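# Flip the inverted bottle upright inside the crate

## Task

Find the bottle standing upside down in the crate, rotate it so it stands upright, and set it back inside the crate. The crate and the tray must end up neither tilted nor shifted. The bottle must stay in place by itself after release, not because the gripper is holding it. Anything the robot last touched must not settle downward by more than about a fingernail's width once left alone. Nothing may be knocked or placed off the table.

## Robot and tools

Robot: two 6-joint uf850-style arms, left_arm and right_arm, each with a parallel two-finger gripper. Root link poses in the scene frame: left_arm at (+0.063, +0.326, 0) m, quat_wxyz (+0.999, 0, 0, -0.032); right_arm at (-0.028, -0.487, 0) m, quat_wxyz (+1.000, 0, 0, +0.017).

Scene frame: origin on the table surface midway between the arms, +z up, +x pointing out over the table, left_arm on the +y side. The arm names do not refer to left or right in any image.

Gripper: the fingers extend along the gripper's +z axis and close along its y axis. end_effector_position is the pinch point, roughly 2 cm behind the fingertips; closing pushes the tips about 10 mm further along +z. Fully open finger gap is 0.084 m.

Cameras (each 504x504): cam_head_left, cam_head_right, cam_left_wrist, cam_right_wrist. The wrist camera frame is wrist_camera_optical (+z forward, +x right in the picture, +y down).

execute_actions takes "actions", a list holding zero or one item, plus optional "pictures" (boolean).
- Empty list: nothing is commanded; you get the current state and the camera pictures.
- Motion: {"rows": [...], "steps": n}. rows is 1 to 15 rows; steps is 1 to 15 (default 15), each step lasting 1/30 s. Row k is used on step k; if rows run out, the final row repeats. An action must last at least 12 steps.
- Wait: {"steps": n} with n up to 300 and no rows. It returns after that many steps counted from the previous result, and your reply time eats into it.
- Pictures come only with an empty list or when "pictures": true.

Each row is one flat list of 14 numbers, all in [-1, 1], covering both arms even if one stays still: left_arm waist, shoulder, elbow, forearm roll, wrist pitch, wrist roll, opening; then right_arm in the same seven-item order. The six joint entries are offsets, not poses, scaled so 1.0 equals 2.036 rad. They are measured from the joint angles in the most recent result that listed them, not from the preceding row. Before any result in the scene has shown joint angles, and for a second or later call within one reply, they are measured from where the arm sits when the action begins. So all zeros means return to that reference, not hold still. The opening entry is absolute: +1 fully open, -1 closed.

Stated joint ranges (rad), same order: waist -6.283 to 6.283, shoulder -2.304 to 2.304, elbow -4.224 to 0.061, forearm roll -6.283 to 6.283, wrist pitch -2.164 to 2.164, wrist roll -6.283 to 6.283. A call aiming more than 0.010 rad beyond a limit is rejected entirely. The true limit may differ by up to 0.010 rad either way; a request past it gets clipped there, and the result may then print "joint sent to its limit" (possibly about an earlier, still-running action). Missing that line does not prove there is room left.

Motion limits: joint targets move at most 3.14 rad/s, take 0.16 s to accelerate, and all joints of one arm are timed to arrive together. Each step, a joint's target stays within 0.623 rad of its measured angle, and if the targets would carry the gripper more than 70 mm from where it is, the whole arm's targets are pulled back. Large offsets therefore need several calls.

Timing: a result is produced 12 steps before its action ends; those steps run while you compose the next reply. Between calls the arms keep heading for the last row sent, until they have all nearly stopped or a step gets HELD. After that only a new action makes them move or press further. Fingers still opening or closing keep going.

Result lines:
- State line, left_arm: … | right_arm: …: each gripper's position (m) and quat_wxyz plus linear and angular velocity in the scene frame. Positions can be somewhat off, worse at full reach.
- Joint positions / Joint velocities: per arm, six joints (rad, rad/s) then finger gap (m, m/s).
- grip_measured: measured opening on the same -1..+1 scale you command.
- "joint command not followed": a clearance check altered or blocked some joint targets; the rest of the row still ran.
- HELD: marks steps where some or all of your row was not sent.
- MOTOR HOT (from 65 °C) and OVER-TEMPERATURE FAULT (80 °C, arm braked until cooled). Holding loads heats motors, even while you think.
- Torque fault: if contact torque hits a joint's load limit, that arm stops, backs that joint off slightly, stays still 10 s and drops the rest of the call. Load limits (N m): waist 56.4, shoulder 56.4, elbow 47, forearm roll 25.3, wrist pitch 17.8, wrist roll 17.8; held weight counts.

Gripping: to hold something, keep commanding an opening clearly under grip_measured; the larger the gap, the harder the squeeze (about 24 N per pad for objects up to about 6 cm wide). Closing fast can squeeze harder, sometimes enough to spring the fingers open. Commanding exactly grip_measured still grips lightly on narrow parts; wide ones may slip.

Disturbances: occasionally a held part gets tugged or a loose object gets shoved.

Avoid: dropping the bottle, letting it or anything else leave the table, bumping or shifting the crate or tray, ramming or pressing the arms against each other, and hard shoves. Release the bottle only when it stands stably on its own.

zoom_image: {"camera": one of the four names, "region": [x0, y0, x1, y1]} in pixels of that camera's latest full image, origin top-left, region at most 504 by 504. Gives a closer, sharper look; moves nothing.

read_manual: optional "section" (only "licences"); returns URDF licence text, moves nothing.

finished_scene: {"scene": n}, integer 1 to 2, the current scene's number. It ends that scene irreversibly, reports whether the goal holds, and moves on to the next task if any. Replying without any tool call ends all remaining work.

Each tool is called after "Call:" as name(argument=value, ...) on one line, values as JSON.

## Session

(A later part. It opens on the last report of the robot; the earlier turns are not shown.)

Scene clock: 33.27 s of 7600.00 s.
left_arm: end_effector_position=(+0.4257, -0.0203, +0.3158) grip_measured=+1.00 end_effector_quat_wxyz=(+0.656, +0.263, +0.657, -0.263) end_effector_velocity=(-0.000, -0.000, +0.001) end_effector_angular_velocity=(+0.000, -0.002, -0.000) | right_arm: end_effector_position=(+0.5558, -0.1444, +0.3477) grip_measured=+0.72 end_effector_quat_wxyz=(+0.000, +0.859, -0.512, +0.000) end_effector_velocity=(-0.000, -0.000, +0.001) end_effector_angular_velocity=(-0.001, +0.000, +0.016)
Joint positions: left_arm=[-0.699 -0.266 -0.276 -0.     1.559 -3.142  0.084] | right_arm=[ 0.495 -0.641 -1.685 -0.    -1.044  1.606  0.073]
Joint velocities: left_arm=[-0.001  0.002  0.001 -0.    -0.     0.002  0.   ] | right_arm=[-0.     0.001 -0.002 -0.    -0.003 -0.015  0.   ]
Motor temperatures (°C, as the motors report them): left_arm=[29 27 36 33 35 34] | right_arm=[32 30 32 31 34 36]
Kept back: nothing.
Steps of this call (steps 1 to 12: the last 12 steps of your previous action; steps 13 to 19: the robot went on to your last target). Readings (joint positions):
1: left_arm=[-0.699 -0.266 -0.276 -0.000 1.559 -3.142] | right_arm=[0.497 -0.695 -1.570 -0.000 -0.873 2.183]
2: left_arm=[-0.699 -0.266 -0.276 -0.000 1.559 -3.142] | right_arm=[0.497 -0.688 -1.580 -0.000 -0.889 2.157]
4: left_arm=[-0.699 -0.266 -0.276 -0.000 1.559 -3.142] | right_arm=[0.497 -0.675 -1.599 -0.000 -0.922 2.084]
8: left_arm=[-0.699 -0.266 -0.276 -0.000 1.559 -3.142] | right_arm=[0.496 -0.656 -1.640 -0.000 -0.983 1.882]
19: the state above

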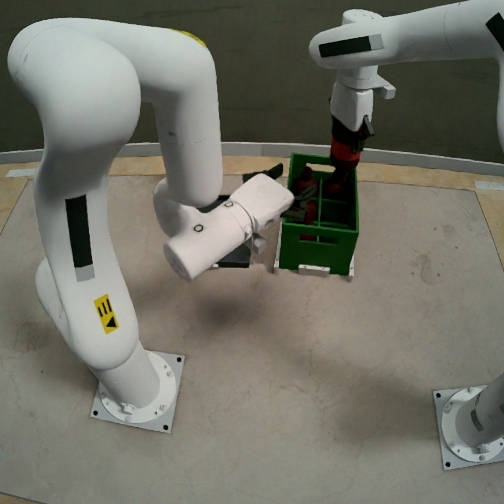

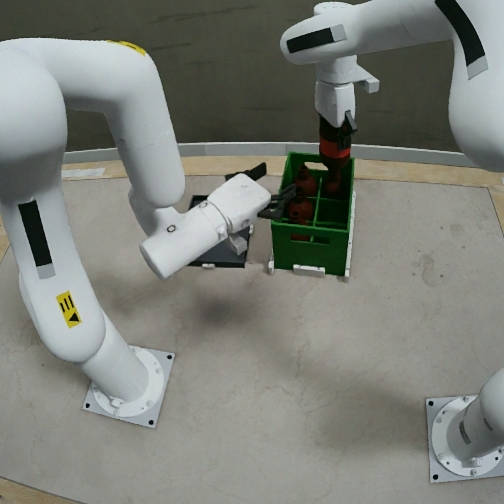

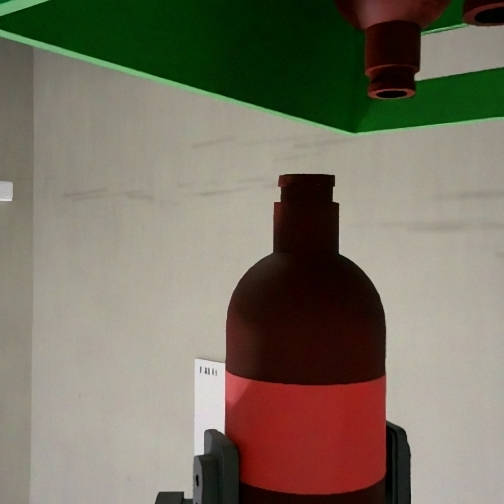

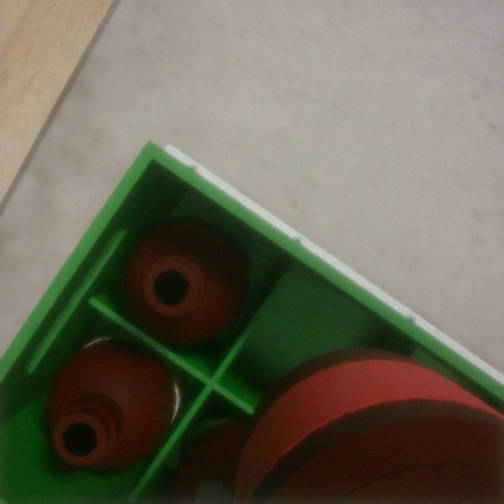

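Call:
execute_actions(actions=[{"rows": [
[-0.0002,-0.0016,-0.0029,0,-0.0012,0,1, 0,0.0001,-0.0002,0,-0.0003,-0.0019,-1],
[-0.0005,-0.0062,-0.0111,0,-0.0048,0,1, 0,0.0003,-0.0008,0,-0.001,-0.0074,-1],
[-0.0009,-0.0134,-0.0237,0,-0.0102,0,1, 0,0.0006,-0.0015,0,-0.0021,-0.0159,-1],
[-0.0013,-0.0226,-0.0399,0,-0.0172,0,1, 0,0.0009,-0.0024,0,-0.0033,-0.0268,-1],
[-0.0016,-0.0333,-0.0590,0,-0.0254,0,1, 0,0.0012,-0.0033,0,-0.0045,-0.0396,-1],
[-0.0017,-0.0453,-0.0801,0,-0.0345,0,1, 0,0.0015,-0.0041,0,-0.0056,-0.0538,-1],
[-0.0017,-0.0579,-0.1024,0,-0.0442,0,1, 0,0.0017,-0.0047,0,-0.0063,-0.0688,-1],
[-0.0017,-0.0707,-0.1252,0,-0.0539,0,1, 0,0.00177,-0.00486,0,-0.00663,-0.0840,-1],
[-0.0017,-0.0833,-0.1475,0,-0.0636,0,1, 0,0.00177,-0.00486,0,-0.00663,-0.0990,-1],
[-0.0017,-0.0953,-0.1686,0,-0.0727,0,1, 0,0.00177,-0.00486,0,-0.00663,-0.1132,-1],
[-0.0017,-0.1060,-0.1877,0,-0.0809,0,1, 0,0.00177,-0.00486,0,-0.00663,-0.1260,-1],
[-0.0017,-0.1152,-0.2039,0,-0.0879,0,1, 0,0.00177,-0.00486,0,-0.00663,-0.1369,-1],
[-0.0017,-0.1224,-0.2165,0,-0.0933,0,1, 0,0.00177,-0.00486,0,-0.00663,-0.1454,-1],
[-0.0017,-0.1270,-0.2247,0,-0.0969,0,1, 0,0.00177,-0.00486,0,-0.00663,-0.1509,-1],
[-0.0017,-0.1286,-0.2276,0,-0.0981,0,1, 0,0.00177,-0.00486,0,-0.00663,-0.1528,-1]
], "steps": 15}])

Call:
execute_actions(actions=[{"steps": 20}], pictures=true)

Call:
zoom_image(camera="cam_left_wrist", region=[140, 300, 504, 504])

Scene clock: 42.80 s of 7600.00 s.
left_arm: end_effector_position=(+0.4286, -0.0235, +0.3157) grip_measured=+1.00 end_effector_quat_wxyz=(+0.656, +0.263, +0.657, -0.263) end_effector_velocity=(+0.087, -0.092, -0.001) end_effector_angular_velocity=(+0.008, +0.007, -0.013) | right_arm: end_effector_position=(+0.5558, -0.1444, +0.3484) grip_measured=+0.72 end_effector_quat_wxyz=(-0.000, +0.861, -0.508, +0.000) end_effector_velocity=(-0.003, -0.001, +0.008) end_effector_angular_velocity=(-0.007, +0.013, +0.236)
Joint positions: left_arm=[-0.7   -0.272 -0.287 -0.     1.554 -3.142  0.084] | right_arm=[ 0.495 -0.64  -1.686 -0.    -1.045  1.597  0.073]
Joint velocities: left_arm=[-0.013 -0.185 -0.32  -0.001 -0.146  0.001  0.   ] | right_arm=[ 0.     0.002 -0.013  0.    -0.03  -0.235 -0.   ]
Motor temperatures (°C, as the motors report them): left_arm=[29 27 36 33 35 34] | right_arm=[32 30 32 31 34 36]
Steps of this call (steps 1 to 30: the robot went on to your last target; steps 31 to 90: nothing new was sent; then 6.43 s passed at rest; steps 91 to 93: the first 3 steps of this action). Readings (joint positions):
91: left_arm=[-0.699 -0.266 -0.277 -0.000 1.559 -3.142] | right_arm=[0.495 -0.640 -1.686 -0.000 -1.044 1.605]
92: left_arm=[-0.700 -0.267 -0.279 -0.000 1.558 -3.142] | right_arm=[0.495 -0.640 -1.686 -0.000 -1.045 1.603]
93: the state above

Scene clock: 43.47 s of 7600.00 s.
left_arm: end_effector_position=(+0.5507, -0.1431, +0.3163) grip_measured=+1.00 end_effector_quat_wxyz=(+0.656, +0.264, +0.656, -0.265) end_effector_velocity=(+0.003, -0.001, +0.001) end_effector_angular_velocity=(-0.001, -0.002, +0.002) | right_arm: end_effector_position=(+0.5557, -0.1445, +0.3545) grip_measured=+0.72 end_effector_quat_wxyz=(+0.000, +0.928, -0.373, -0.000) end_effector_velocity=(+0.000, -0.000, -0.000) end_effector_angular_velocity=(-0.001, +0.000, +0.003)
Joint positions: left_arm=[-0.703 -0.526 -0.738 -0.     1.36  -3.142  0.084] | right_arm=[ 0.495 -0.637 -1.695 -0.    -1.058  1.295  0.073]
Joint velocities: left_arm=[ 0.002 -0.004 -0.009  0.    -0.002  0.    -0.   ] | right_arm=[-0.    -0.001 -0.    -0.001 -0.    -0.003 -0.   ]
Motor temperatures (°C, as the motors report them): left_arm=[29 27 36 33 35 34] | right_arm=[32 30 32 31 34 36]
Kept back: nothing.
Steps of this call (steps 1 to 12: the last 12 steps of your previous action; steps 13 to 20: the robot went on to your last target). Readings (joint positions):
1: left_arm=[-0.700 -0.280 -0.301 -0.000 1.548 -3.142] | right_arm=[0.495 -0.640 -1.686 -0.000 -1.047 1.587]
2: left_arm=[-0.701 -0.292 -0.322 -0.000 1.539 -3.142] | right_arm=[0.495 -0.640 -1.688 -0.000 -1.048 1.572]
4: left_arm=[-0.702 -0.324 -0.380 -0.000 1.514 -3.142] | right_arm=[0.495 -0.638 -1.691 -0.000 -1.052 1.531]
8: left_arm=[-0.703 -0.415 -0.541 -0.000 1.446 -3.142] | right_arm=[0.495 -0.637 -1.695 -0.000 -1.057 1.421]
20: the state above

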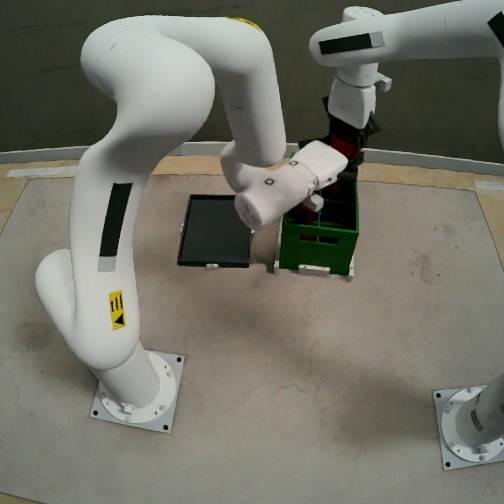

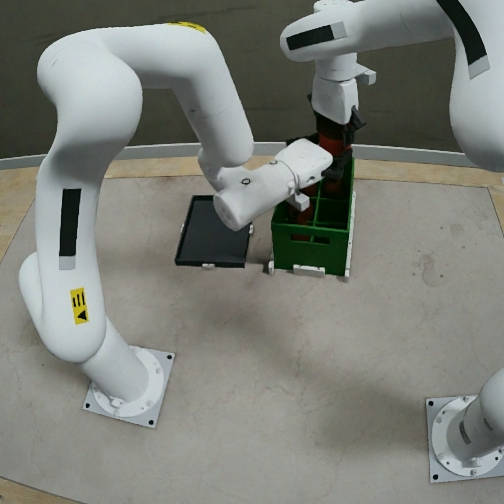

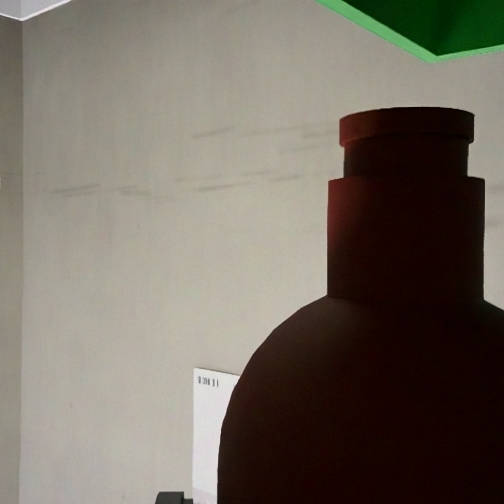

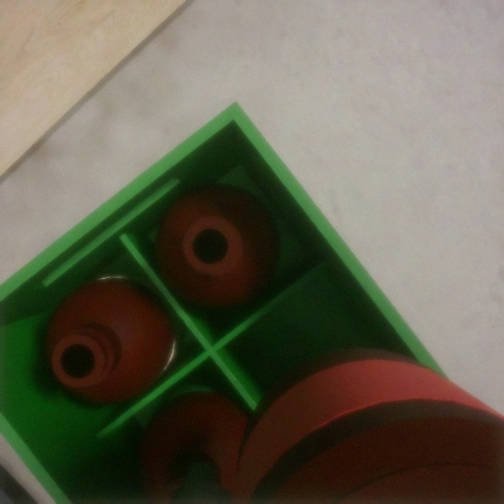

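Region (140, 300, 504, 504) of cam_left_wrist's 504x504 image, scaled by 1.385, with more detail than that image has; it fills the top 282 rows of this view, and the rest is white.

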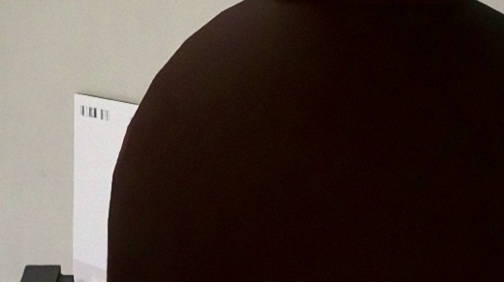

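Call:
execute_actions(actions=[{"rows": [
[0,0,0,0,0,0,0.92, 0,0,0,0,0,0,-1],
[0,0,0,0,0,0,0.86, 0,0,0,0,0,0,-1],
[0,0,0,0,0,0,0.81, 0,0,0,0,0,0,-1],
[0,0,0,0,0,0,0.77, 0,0,0,0,0,0,-1],
[0,0,0,0,0,0,0.74, 0,0,0,0,0,0,-1],
[0,0,0,0,0,0,0.71, 0,0,0,0,0,0,-1],
[0,0,0,0,0,0,0.68, 0,0,0,0,0,0,-1],
[0,0,0,0,0,0,0.64, 0,0,0,0,0,0,-1],
[0,0,0,0,0,0,0.58, 0,0,0,0,0,0,-1],
[0,0,0,0,0,0,0.45, 0,0,0,0,0,0,-1],
[0,0,0,0,0,0,0.2, 0,0,0,0,0,0,-1],
[0,0,0,0,0,0,-0.3, 0,0,0,0,0,0,-1],
[0,0,0,0,0,0,-1, 0,0,0,0,0,0,-1]
], "steps": 15}])

Call:
execute_actions(actions=[{"steps": 15}])

Call:
execute_actions(actions=[{"rows": [
[0,0,0,0,0,0,-1, 0,0,0,0,0,0,0.6],
[0,0,0,0,0,0,-1, 0,0,0,0,0,0,0.75],
[0,0,0,0,0,0,-1, 0,0,0,0,0,0,0.85],
[0,0,0,0,0,0,-1, 0,0,0,0,0,0,0.95],
[0,0,0,0,0,0,-1, 0,0.00017,-0.00051,0,-0.00068,0,1],
[0,0,0,0,0,0,-1, 0,0.00065,-0.00198,0,-0.00263,0,1],
[0,0,0,0,0,0,-1, 0,0.0014,-0.00434,0,-0.00574,0,1],
[0,0,0,0,0,0,-1, 0,0.00235,-0.00754,0,-0.00989,0,1],
[0,0,0,0,0,0,-1, 0,0.00343,-0.01152,0,-0.01495,0,1],
[0,0,0,0,0,0,-1, 0,0.00459,-0.01624,0,-0.02083,0,1],
[0,0,0,0,0,0,-1, 0,0.00577,-0.02163,0,-0.0274,0,1],
[0,0,0,0,0,0,-1, 0,0.0069,-0.02764,0,-0.03454,0,1],
[0,0,0,0,0,0,-1, 0,0.00793,-0.03422,0,-0.04215,0,1],
[0,0,0,0,0,0,-1, 0,0.00883,-0.04128,0,-0.05011,0,1],
[0,0,0,0,0,0,-1, 0,0.00956,-0.04873,0,-0.05829,0,1]
], "steps": 15}])

Call:
execute_actions(actions=[{"rows": [
[0,0,0,0,0,0.0024,-1, 0,0.00238,-0.02356,0,-0.02593,0,1],
[0,0,0,0,0,0.0095,-1, 0,0.00273,-0.03145,0,-0.03417,0,1],
[0,0,0,0,0,0.0214,-1, 0,0.00289,-0.03934,0,-0.04222,0,1],
[0,0,0,0,0,0.0381,-1, 0,0.00287,-0.04707,0,-0.04993,0,1],
[0,0,0,0,0,0.0595,-1, 0,0.00271,-0.05445,0,-0.05715,0,1],
[0,0,0,0,0,0.0858,-1, 0,0.00245,-0.06129,0,-0.06373,0,1],
[0,0,0,0,0,0.1167,-1, 0,0.00213,-0.06737,0,-0.06949,0,1],
[0,0,0,0,0,0.1524,-1, 0,0.0018,-0.07248,0,-0.07427,0,1],
[0,0,0,0,0,0.1929,-1, 0,0.00151,-0.07639,0,-0.07789,0,1],
[0,0,0,0,0,0.2358,-1, 0,0.00131,-0.07888,0,-0.08018,0,1],
[0,0,0,0,0,0.2786,-1, 0,0.00124,-0.07975,0,-0.08098,0,1],
[0,0,0,0,0,0.3215,-1, 0,0.00124,-0.07975,0,-0.08098,0,1],
[0,0,0,0,0,0.3644,-1, 0,0.00124,-0.07975,0,-0.08098,0,1],
[0,0,0,0,0,0.4073,-1, 0,0.00124,-0.07975,0,-0.08098,0,1],
[0,0,0,0,0,0.4501,-1, 0,0.00124,-0.07975,0,-0.08098,0,1]
], "steps": 15}])

Call:
execute_actions(actions=[{"rows": [
[0,0,0,0,0,0.1971,-1, 0,0,0,0,0,0.0015,0.95],
[0,0,0,0,0,0.24,-1, 0,0,0,0,0,0.0058,0.9],
[0,0,0,0,0,0.2829,-1, 0,0,0,0,0,0.0127,0.84],
[0,0,0,0,0,0.3257,-1, 0,0,0,0,0,0.022,0.78],
[0,0,0,0,0,0.3686,-1, 0,0,0,0,0,0.0335,0.72],
[0,0,0,0,0,0.4115,-1, 0,0,0,0,0,0.047,0.66],
[0,0,0,0,0,0.4544,-1, 0,0,0,0,0,0.0623,0.6],
[0,0,0,0,0,0.4972,-1, 0,0,0,0,0,0.0793,0.54],
[0,0,0,0,0,0.5401,-1, 0,0,0,0,0,0.0976,0.48],
[0,0,0,0,0,0.583,-1, 0,0,0,0,0,0.1172,0.42],
[0,0,0,0,0,0.6259,-1, 0,0,0,0,0,0.1377,0.36],
[0,0,0,0,0,0.6688,-1, 0,0,0,0,0,0.1591,0.3],
[0,0,0,0,0,0.7116,-1, 0,0,0,0,0,0.181,0.24],
[0,0,0,0,0,0.7545,-1, 0,0,0,0,0,0.2034,0.19],
[0,0,0,0,0,0.7974,-1, 0,0,0,0,0,0.226,0.15]
], "steps": 15}])

Call:
execute_actions(actions=[{"rows": [
[0,0,0,0,0,0.1971,-1, 0,0,0,0,0,0.0849,0.15],
[0,0,0,0,0,0.24,-1, 0,0,0,0,0,0.1073,0.15],
[0,0,0,0,0,0.2829,-1, 0,0,0,0,0,0.1292,0.15],
[0,0,0,0,0,0.3257,-1, 0,0,0,0,0,0.1506,0.15],
[0,0,0,0,0,0.3686,-1, 0,0,0,0,0,0.1712,0.15],
[0,0,0,0,0,0.4115,-1, 0,0,0,0,0,0.1907,0.15],
[0,0,0,0,0,0.452,-1, 0,0,0,0,0,0.209,0.15],
[0,0,0,0,0,0.4877,-1, 0,0,0,0,0,0.226,0.15],
[0,0,0,0,0,0.5186,-1, 0,0,0,0,0,0.2413,0.15],
[0,0,0,0,0,0.5448,-1, 0,0,0,0,0,0.2548,0.15],
[0,0,0,0,0,0.5663,-1, 0,0,0,0,0,0.2664,0.15],
[0,0,0,0,0,0.583,-1, 0,0,0,0,0,0.2757,0.15],
[0,0,0,0,0,0.5948,-1, 0,0,0,0,0,0.2826,0.15],
[0,0,0,0,0,0.602,-1, 0,0,0,0,0,0.2868,0.15],
[0,0,0,0,0,0.6044,-1, 0,0,0,0,0,0.2883,0.15]
], "steps": 15}])

Call:
execute_actions(actions=[{"steps": 21}], pictures=true)

Call:
zoom_image(camera="cam_right_wrist", region=[252, 378, 504, 504])

Scene clock: 56.67 s of 7600.00 s.
left_arm: end_effector_position=(+0.5508, -0.1432, +0.3164) grip_measured=+0.83 end_effector_quat_wxyz=(+0.656, +0.264, +0.656, -0.265) end_effector_velocity=(-0.003, +0.001, -0.000) end_effector_angular_velocity=(+0.003, +0.001, -0.002) | right_arm: end_effector_position=(+0.5557, -0.1445, +0.3545) grip_measured=+0.72 end_effector_quat_wxyz=(+0.000, +0.928, -0.373, -0.000) end_effector_velocity=(-0.000, -0.000, -0.001) end_effector_angular_velocity=(-0.001, +0.000, -0.001)
Joint positions: left_arm=[-0.703 -0.527 -0.738 -0.     1.36  -3.142  0.078] | right_arm=[ 0.495 -0.637 -1.695 -0.    -1.058  1.295  0.073]
Joint velocities: left_arm=[-0.002  0.006  0.009 -0.     0.001  0.002 -0.059] | right_arm=[ 0.    -0.001  0.    -0.001  0.     0.002  0.   ]
Motor temperatures (°C, as the motors report them): left_arm=[29 27 36 33 35 34] | right_arm=[32 30 32 31 34 36]
Steps of this call (steps 1 to 15: the robot went on to your last target; steps 16 to 90: nothing new was sent; then 10.10 s passed at rest; steps 91 to 93: the first 3 steps of this action). Readings (joint positions):
91: left_arm=[-0.703 -0.527 -0.739 -0.000 1.360 -3.142] | right_arm=[0.495 -0.637 -1.695 -0.000 -1.058 1.295]
92: left_arm=[-0.703 -0.527 -0.739 -0.000 1.360 -3.142] | right_arm=[0.495 -0.637 -1.695 -0.000 -1.058 1.295]
93: the state above

Scene clock: 57.17 s of 7600.00 s.
left_arm: end_effector_position=(+0.5506, -0.1431, +0.3163) grip_measured=+0.72 end_effector_quat_wxyz=(+0.656, +0.264, +0.656, -0.265) end_effector_velocity=(-0.000, +0.000, +0.000) end_effector_angular_velocity=(-0.001, +0.001, -0.000) | right_arm: end_effector_position=(+0.5559, -0.1444, +0.3545) grip_measured=+0.72 end_effector_quat_wxyz=(-0.000, +0.928, -0.373, +0.000) end_effector_velocity=(-0.000, -0.000, +0.000) end_effector_angular_velocity=(-0.000, +0.000, +0.000)
Joint positions: left_arm=[-0.703 -0.526 -0.738 -0.     1.36  -3.142  0.074] | right_arm=[ 0.495 -0.637 -1.695 -0.    -1.057  1.295  0.073]
Joint velocities: left_arm=[-0.     0.001  0.001 -0.     0.    -0.001  0.   ] | right_arm=[-0.     0.001  0.001 -0.    -0.    -0.    -0.   ]
Motor temperatures (°C, as the motors report them): left_arm=[29 27 36 33 35 34] | right_arm=[32 30 32 31 34 36]
Kept back: nothing.
Steps of this call (steps 1 to 12: the last 12 steps of your previous action; steps 13 to 15: the robot went on to your last target). Readings (joint positions):
1: left_arm=[-0.703 -0.527 -0.738 -0.000 1.360 -3.142] | right_arm=[0.495 -0.637 -1.695 -0.000 -1.058 1.295]
2: left_arm=[-0.703 -0.526 -0.738 -0.000 1.360 -3.142] | right_arm=[0.495 -0.637 -1.695 -0.000 -1.058 1.295]
4: left_arm=[-0.703 -0.526 -0.738 -0.000 1.360 -3.142] | right_arm=[0.495 -0.637 -1.695 -0.000 -1.057 1.295]
8: left_arm=[-0.703 -0.526 -0.738 -0.000 1.360 -3.142] | right_arm=[0.495 -0.637 -1.695 -0.000 -1.057 1.295]
15: the state above
All arms were judged still, so your last target was given up. Only a new action makes them travel on or press farther. Fingers that are still opening or closing keep moving.

Scene clock: 57.27 s of 7600.00 s.
left_arm: end_effector_position=(+0.5506, -0.1431, +0.3162) grip_measured=+0.72 end_effector_quat_wxyz=(+0.656, +0.264, +0.656, -0.265) end_effector_velocity=(-0.001, +0.004, -0.014) end_effector_angular_velocity=(+0.027, +0.030, +0.005) | right_arm: end_effector_position=(+0.5558, -0.1445, +0.3545) grip_measured=+0.81 end_effector_quat_wxyz=(+0.000, +0.928, -0.373, +0.000) end_effector_velocity=(-0.003, +0.001, +0.005) end_effector_angular_velocity=(-0.000, +0.004, +0.002)
Joint positions: left_arm=[-0.703 -0.527 -0.738 -0.     1.359 -3.142  0.074] | right_arm=[ 0.495 -0.637 -1.695 -0.    -1.058  1.295  0.077]
Joint velocities: left_arm=[ 0.002 -0.006  0.007 -0.003 -0.027 -0.001  0.   ] | right_arm=[ 0.003  0.005 -0.004  0.002 -0.012 -0.     0.121]
Motor temperatures (°C, as the motors report them): left_arm=[29 27 36 33 35 34] | right_arm=[32 30 32 31 34 36]
Steps of this call (steps 1 to 3: the first 3 steps of this action). Readings (joint positions):
1: left_arm=[-0.703 -0.526 -0.738 -0.000 1.360 -3.142] | right_arm=[0.495 -0.637 -1.695 -0.000 -1.057 1.295]
2: left_arm=[-0.703 -0.526 -0.738 -0.000 1.360 -3.142] | right_arm=[0.495 -0.637 -1.695 -0.000 -1.057 1.295]
3: the state above

Scene clock: 57.77 s of 7600.00 s.
left_arm: end_effector_position=(+0.5506, -0.1431, +0.3162) grip_measured=+0.72 end_effector_quat_wxyz=(+0.657, +0.268, +0.654, -0.261) end_effector_velocity=(+0.000, +0.000, -0.001) end_effector_angular_velocity=(+0.221, -0.211, +0.001) | right_arm: end_effector_position=(+0.5561, -0.1443, +0.4189) grip_measured=+1.00 end_effector_quat_wxyz=(-0.000, +0.928, -0.373, +0.000) end_effector_velocity=(+0.002, +0.001, +0.236) end_effector_angular_velocity=(+0.004, -0.007, +0.000)
Joint positions: left_arm=[-0.703 -0.526 -0.738 -0.     1.36  -3.131  0.074] | right_arm=[ 0.495 -0.617 -1.808 -0.    -1.19   1.295  0.084]
Joint velocities: left_arm=[ 0.001 -0.001 -0.    -0.    -0.     0.305 -0.   ] | right_arm=[ 0.     0.03  -0.478  0.    -0.499 -0.     0.   ]
Motor temperatures (°C, as the motors report them): left_arm=[29 27 36 33 35 34] | right_arm=[32 30 32 31 34 36]
Steps of this call (steps 1 to 12: the last 12 steps of your previous action; steps 13 to 15: the first 3 steps of this action, its rows measured from where the robot was after step 12). Readings (joint positions):
12: left_arm=[-0.703 -0.526 -0.738 -0.000 1.360 -3.142] | right_arm=[0.495 -0.621 -1.763 -0.000 -1.141 1.295]
13: left_arm=[-0.703 -0.526 -0.738 -0.000 1.360 -3.142] | right_arm=[0.495 -0.620 -1.777 -0.000 -1.157 1.295]
14: left_arm=[-0.703 -0.526 -0.738 -0.000 1.360 -3.139] | right_arm=[0.495 -0.618 -1.792 -0.000 -1.173 1.295]
15: the state above

Scene clock: 58.27 s of 7600.00 s.
left_arm: end_effector_position=(+0.5506, -0.1431, +0.3163) grip_measured=+0.72 end_effector_quat_wxyz=(+0.707, +0.513, +0.486, +0.032) end_effector_velocity=(+0.001, +0.001, -0.000) end_effector_angular_velocity=(+1.828, -1.759, +0.003) | right_arm: end_effector_position=(+0.5557, -0.1445, +0.4698) grip_measured=+0.86 end_effector_quat_wxyz=(+0.000, +0.926, -0.377, -0.000) end_effector_velocity=(-0.000, -0.000, -0.003) end_effector_angular_velocity=(-0.001, +0.002, -0.199)
Joint positions: left_arm=[-0.703 -0.526 -0.738 -0.     1.36  -2.284  0.074] | right_arm=[ 0.495 -0.619 -1.924 -0.    -1.305  1.303  0.079]
Joint velocities: left_arm=[ 0.002 -0.     0.001  0.     0.     2.537 -0.   ] | right_arm=[ 0.    -0.001  0.005  0.     0.003  0.199 -0.068]
Motor temperatures (°C, as the motors report them): left_arm=[29 27 36 33 35 34] | right_arm=[32 30 32 31 34 36]
Steps of this call (steps 1 to 12: the last 12 steps of your previous action; steps 13 to 15: the first 3 steps of this action, its rows measured from where the robot was after step 12). Readings (joint positions):
12: left_arm=[-0.703 -0.526 -0.738 -0.000 1.360 -2.533] | right_arm=[0.495 -0.619 -1.924 -0.000 -1.305 1.295]
13: left_arm=[-0.703 -0.526 -0.738 -0.000 1.360 -2.452] | right_arm=[0.495 -0.619 -1.924 -0.000 -1.305 1.296]
14: left_arm=[-0.703 -0.526 -0.738 -0.000 1.360 -2.369] | right_arm=[0.495 -0.619 -1.924 -0.000 -1.305 1.298]
15: the state above

Scene clock: 58.77 s of 7600.00 s.
left_arm: end_effector_position=(+0.5506, -0.1431, +0.3163) grip_measured=+0.72 end_effector_quat_wxyz=(+0.544, +0.703, +0.078, +0.452) end_effector_velocity=(+0.001, -0.000, +0.001) end_effector_angular_velocity=(+1.814, -1.749, +0.002) | right_arm: end_effector_position=(+0.5558, -0.1445, +0.4701) grip_measured=+0.14 end_effector_quat_wxyz=(-0.000, +0.816, -0.578, +0.000) end_effector_velocity=(-0.000, +0.000, -0.000) end_effector_angular_velocity=(+0.002, +0.001, -1.349)
Joint positions: left_arm=[-0.703 -0.526 -0.738 -0.     1.36  -0.987  0.074] | right_arm=[ 0.495 -0.619 -1.924 -0.    -1.305  1.763  0.05 ]
Joint velocities: left_arm=[ 0.001  0.    -0.001 -0.     0.     2.52   0.   ] | right_arm=[-0.     0.     0.     0.002 -0.     1.348 -0.   ]
Motor temperatures (°C, as the motors report them): left_arm=[29 27 36 33 35 34] | right_arm=[32 30 32 31 34 36]
Steps of this call (steps 1 to 12: the last 12 steps of your previous action; steps 13 to 15: the first 3 steps of this action, its rows measured from where the robot was after step 12). Readings (joint positions):
12: left_arm=[-0.703 -0.526 -0.738 -0.000 1.360 -1.244] | right_arm=[0.495 -0.619 -1.924 -0.000 -1.305 1.631]
13: left_arm=[-0.703 -0.526 -0.738 -0.000 1.360 -1.157] | right_arm=[0.495 -0.619 -1.924 -0.000 -1.305 1.674]
14: left_arm=[-0.703 -0.526 -0.738 -0.000 1.360 -1.071] | right_arm=[0.495 -0.619 -1.924 -0.000 -1.305 1.718]
15: the state above

Scene clock: 59.47 s of 7600.00 s.
left_arm: end_effector_position=(+0.5506, -0.1431, +0.3163) grip_measured=+0.72 end_effector_quat_wxyz=(+0.269, +0.658, -0.260, +0.654) end_effector_velocity=(-0.000, +0.000, -0.000) end_effector_angular_velocity=(+0.005, -0.004, +0.000) | right_arm: end_effector_position=(+0.5558, -0.1445, +0.4701) grip_measured=+0.14 end_effector_quat_wxyz=(+0.000, -0.665, +0.747, -0.000) end_effector_velocity=(-0.000, +0.000, -0.000) end_effector_angular_velocity=(+0.000, +0.000, -0.002)
Joint positions: left_arm=[-0.703 -0.526 -0.738 -0.     1.36  -0.015  0.074] | right_arm=[ 0.495 -0.619 -1.924 -0.    -1.305  2.217  0.05 ]
Joint velocities: left_arm=[-0.    -0.     0.    -0.     0.     0.006 -0.   ] | right_arm=[ 0.    -0.    -0.     0.001  0.     0.002 -0.   ]
Motor temperatures (°C, as the motors report them): left_arm=[29 27 36 33 35 34] | right_arm=[32 30 32 31 34 36]
Kept back: nothing.
Steps of this call (steps 1 to 12: the last 12 steps of your previous action; steps 13 to 21: the robot went on to your last target). Readings (joint positions):
1: left_arm=[-0.703 -0.526 -0.738 -0.000 1.360 -0.902] | right_arm=[0.495 -0.619 -1.924 -0.000 -1.305 1.808]
2: left_arm=[-0.703 -0.526 -0.738 -0.000 1.360 -0.818] | right_arm=[0.495 -0.619 -1.924 -0.000 -1.305 1.853]
4: left_arm=[-0.703 -0.526 -0.738 -0.000 1.360 -0.647] | right_arm=[0.495 -0.619 -1.924 -0.000 -1.305 1.941]
8: left_arm=[-0.703 -0.526 -0.738 -0.000 1.360 -0.319] | right_arm=[0.495 -0.619 -1.924 -0.000 -1.305 2.096]
21: the state above

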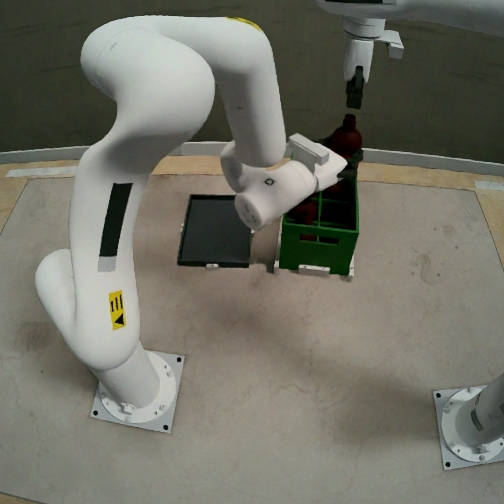

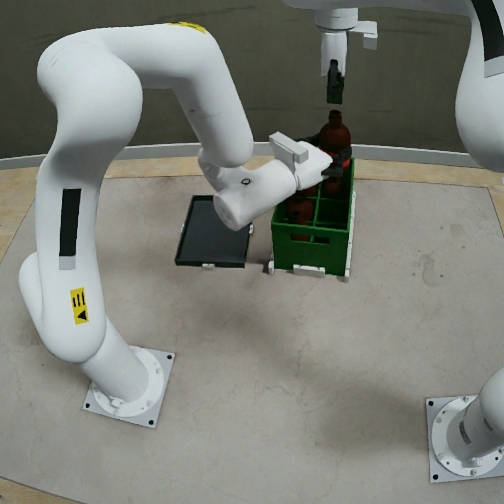

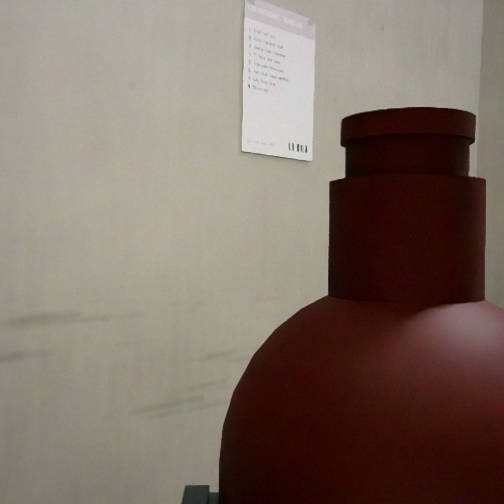

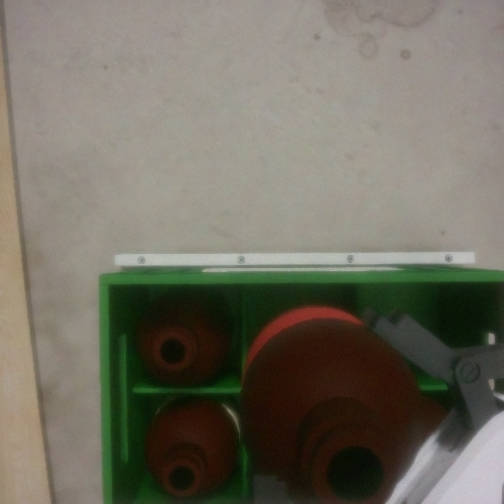

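Region (252, 378, 504, 504) of cam_right_wrist's 504x504 image, scaled by 2.000, with more detail than that image has.

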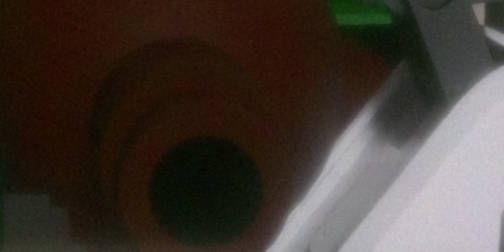

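Call:
zoom_image(camera="cam_right_wrist", region=[220, 270, 454, 504])

Call:
zoom_image(camera="cam_head_right", region=[280, 60, 400, 200])

Region (220, 270, 454, 504) of cam_right_wrist's 504x504 image, scaled by 2.154, with more detail than that image has.

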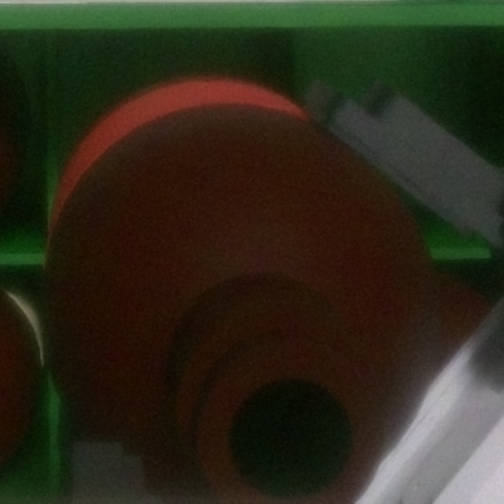

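Region (280, 60, 400, 200) of cam_head_right's 504x504 image, scaled by 3.600, with more detail than that image has; it fills the left 432 columns of this view, and the rest is white.

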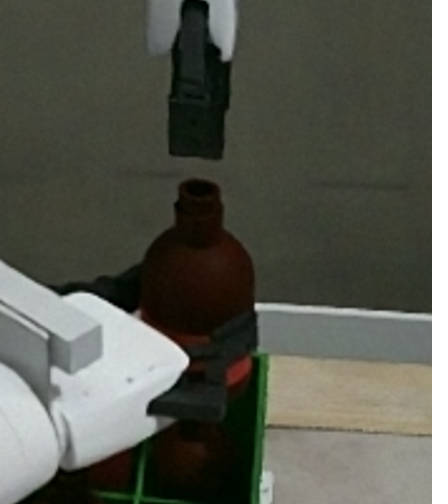

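Call:
zoom_image(camera="cam_right_wrist", region=[225, 350, 345, 470])

Call:
zoom_image(camera="cam_right_wrist", region=[340, 330, 460, 450])

Region (225, 350, 345, 470) of cam_right_wrist's 504x504 image, scaled by 4.200, with more detail than that image has.

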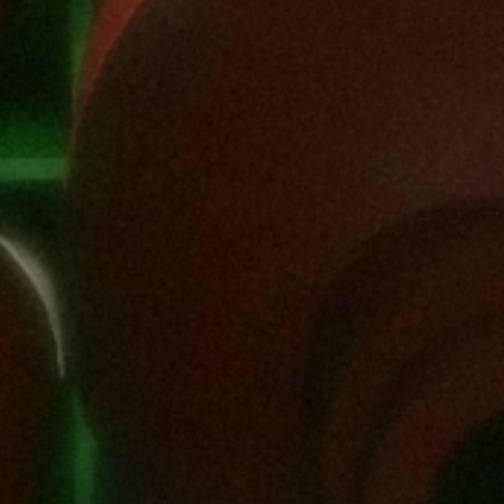

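Region (340, 330, 460, 450) of cam_right_wrist's 504x504 image, scaled by 4.200, with more detail than that image has.

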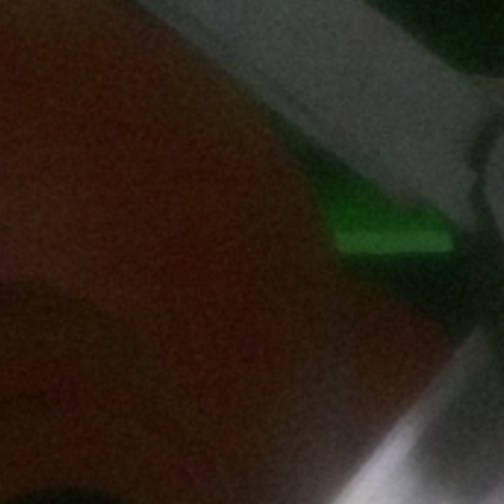

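Call:
execute_actions(actions=[{"rows": [
[0,0,0,0,0.0004,0.0007,-1, -0.0001,0.00008,0.00106,0,0.00098,0,0.15],
[0,0,0,0,0.0015,0.0015,-1, -0.0002,0.00031,0.00401,0,0.0037,0,0.15],
[0,0,0,0,0.0031,0.0026,-1, -0.0004,0.00064,0.00851,0,0.00787,0,0.15],
[0,0,0,0,0.0049,0.0039,-1, -0.0006,0.00099,0.0142,0,0.01321,0,0.15],
[0,0,0,0,0.0067,0.0051,-1, -0.0008,0.00131,0.02075,0,0.01944,0,0.15],
[0,0,0,0,0.0083,0.0062,-1, -0.001,0.00155,0.02779,0,0.02624,0,0.15],
[0,0,0,0,0.0094,0.0069,-1, -0.0011,0.00166,0.03504,0,0.03338,0,0.15],
[0,0,0,0,0.0098,0.0072,-1, -0.0011,0.00164,0.04218,0,0.04054,0,0.15],
[0,0,0,0,0.0098,0.0072,-1, -0.0011,0.00148,0.04902,0,0.04754,0,0.15],
[0,0,0,0,0.0098,0.0072,-1, -0.0011,0.00121,0.05527,0,0.05406,0,0.15],
[0,0,0,0,0.0098,0.0072,-1, -0.0011,0.00087,0.06078,0,0.05991,0,0.15],
[0,0,0,0,0.0098,0.0072,-1, -0.0011,0.0005,0.06537,0,0.06487,0,0.15],
[0,0,0,0,0.0098,0.0072,-1, -0.0011,0.00017,0.06886,0,0.06869,0,0.15],
[0,0,0,0,0.0098,0.0072,-1, -0.0011,-0.00007,0.07108,0,0.07115,0,0.15],
[0,0,0,0,0.0098,0.0072,-1, -0.0011,-0.00016,0.07186,0,0.07202,0,0.15]
], "steps": 15}])

Call:
execute_actions(actions=[{"steps": 20}], pictures=true)

Scene clock: 71.67 s of 7600.00 s.
left_arm: end_effector_position=(+0.5506, -0.1431, +0.3167) grip_measured=+0.72 end_effector_quat_wxyz=(+0.269, +0.657, -0.260, +0.655) end_effector_velocity=(-0.000, +0.000, +0.013) end_effector_angular_velocity=(-0.010, -0.065, -0.000) | right_arm: end_effector_position=(+0.5560, -0.1446, +0.4685) grip_measured=+0.14 end_effector_quat_wxyz=(+0.000, -0.665, +0.747, -0.000) end_effector_velocity=(+0.003, -0.002, -0.050) end_effector_angular_velocity=(+0.007, -0.009, -0.005)
Joint positions: left_arm=[-0.703 -0.527 -0.738 -0.     1.362 -0.012  0.074] | right_arm=[ 0.495 -0.618 -1.92  -0.    -1.3    2.218  0.05 ]
Joint velocities: left_arm=[-0.    -0.001  0.001 -0.     0.055  0.038  0.   ] | right_arm=[-0.006  0.015  0.134  0.002  0.13  -0.001  0.   ]
Motor temperatures (°C, as the motors report them): left_arm=[29 28 36 33 35 34] | right_arm=[32 30 32 31 34 36]
Steps of this call (steps 1 to 30: the robot went on to your last target; steps 31 to 90: nothing new was sent; then 9.10 s passed at rest; steps 91 to 93: the first 3 steps of this action). Readings (joint positions):
91: left_arm=[-0.703 -0.526 -0.738 -0.000 1.360 -0.014] | right_arm=[0.495 -0.619 -1.924 -0.000 -1.305 2.218]
92: left_arm=[-0.703 -0.526 -0.738 -0.000 1.360 -0.013] | right_arm=[0.495 -0.619 -1.923 -0.000 -1.304 2.218]
93: the state above

Scene clock: 72.33 s of 7600.00 s.
left_arm: end_effector_position=(+0.5506, -0.1430, +0.3211) grip_measured=+0.72 end_effector_quat_wxyz=(+0.267, +0.649, -0.262, +0.662) end_effector_velocity=(+0.001, +0.001, -0.000) end_effector_angular_velocity=(+0.000, +0.000, +0.002) | right_arm: end_effector_position=(+0.5567, -0.1457, +0.4043) grip_measured=+0.14 end_effector_quat_wxyz=(+0.000, -0.664, +0.748, -0.000) end_effector_velocity=(-0.000, -0.000, -0.002) end_effector_angular_velocity=(-0.002, +0.003, -0.000)
Joint positions: left_arm=[-0.703 -0.526 -0.738 -0.     1.38   0.     0.074] | right_arm=[ 0.493 -0.619 -1.779 -0.    -1.159  2.217  0.05 ]
Joint velocities: left_arm=[ 0.002 -0.    -0.    -0.     0.     0.     0.   ] | right_arm=[-0.    -0.001  0.003 -0.     0.001  0.    -0.   ]
Motor temperatures (°C, as the motors report them): left_arm=[29 28 36 33 35 34] | right_arm=[32 30 32 31 34 36]
Kept back: nothing.
Steps of this call (steps 1 to 12: the last 12 steps of your previous action; steps 13 to 20: the robot went on to your last target). Readings (joint positions):
1: left_arm=[-0.703 -0.527 -0.738 -0.000 1.364 -0.011] | right_arm=[0.495 -0.618 -1.914 -0.000 -1.295 2.218]
2: left_arm=[-0.703 -0.527 -0.738 -0.000 1.367 -0.009] | right_arm=[0.494 -0.617 -1.906 -0.000 -1.287 2.218]
4: left_arm=[-0.703 -0.526 -0.738 -0.000 1.374 -0.004] | right_arm=[0.494 -0.616 -1.883 -0.000 -1.266 2.217]
8: left_arm=[-0.703 -0.526 -0.738 -0.000 1.379 -0.000] | right_arm=[0.493 -0.616 -1.827 -0.000 -1.211 2.217]
20: the state above

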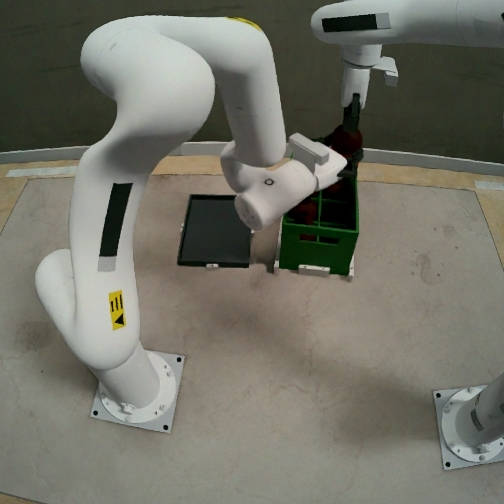

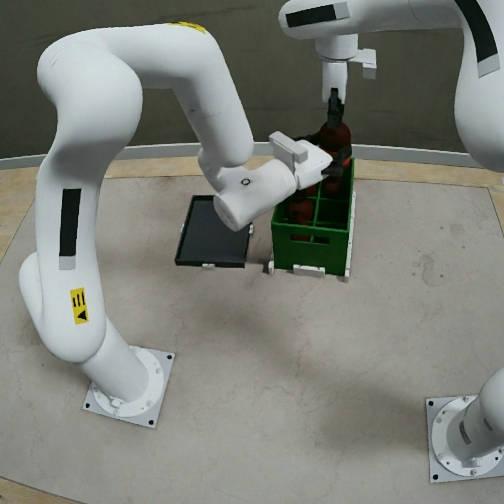

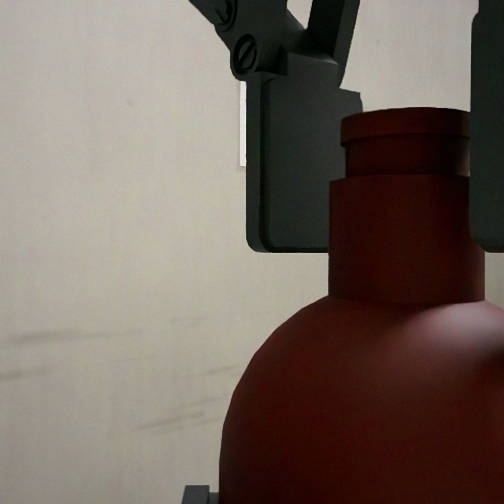

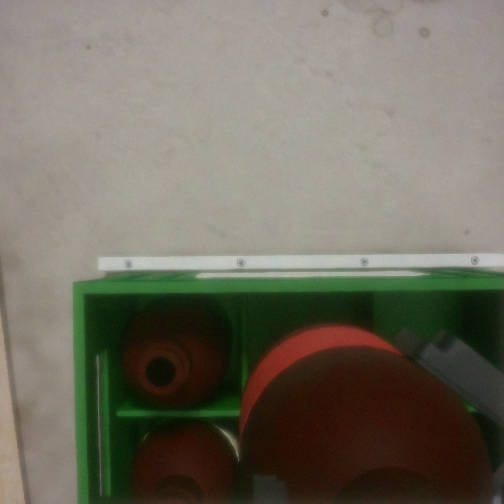

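Call:
zoom_image(camera="cam_right_wrist", region=[200, 270, 504, 430])

Call:
zoom_image(camera="cam_right_wrist", region=[60, 270, 270, 430])

Region (200, 270, 504, 430) of cam_right_wrist's 504x504 image, scaled by 1.658, with more detail than that image has; it fills the top 265 rows of this view, and the rest is white.

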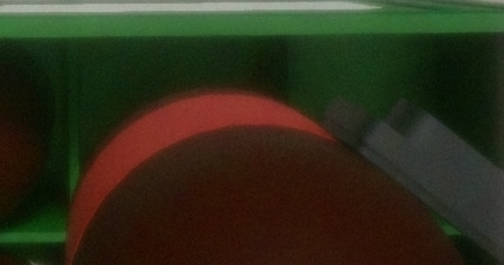

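Region (60, 270, 270, 430) of cam_right_wrist's 504x504 image, scaled by 2.400, with more detail than that image has; it fills the top 384 rows of this view, and the rest is white.

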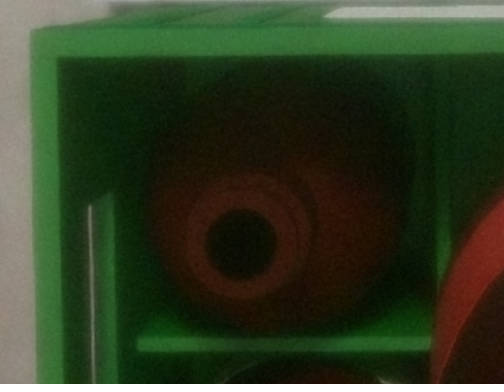

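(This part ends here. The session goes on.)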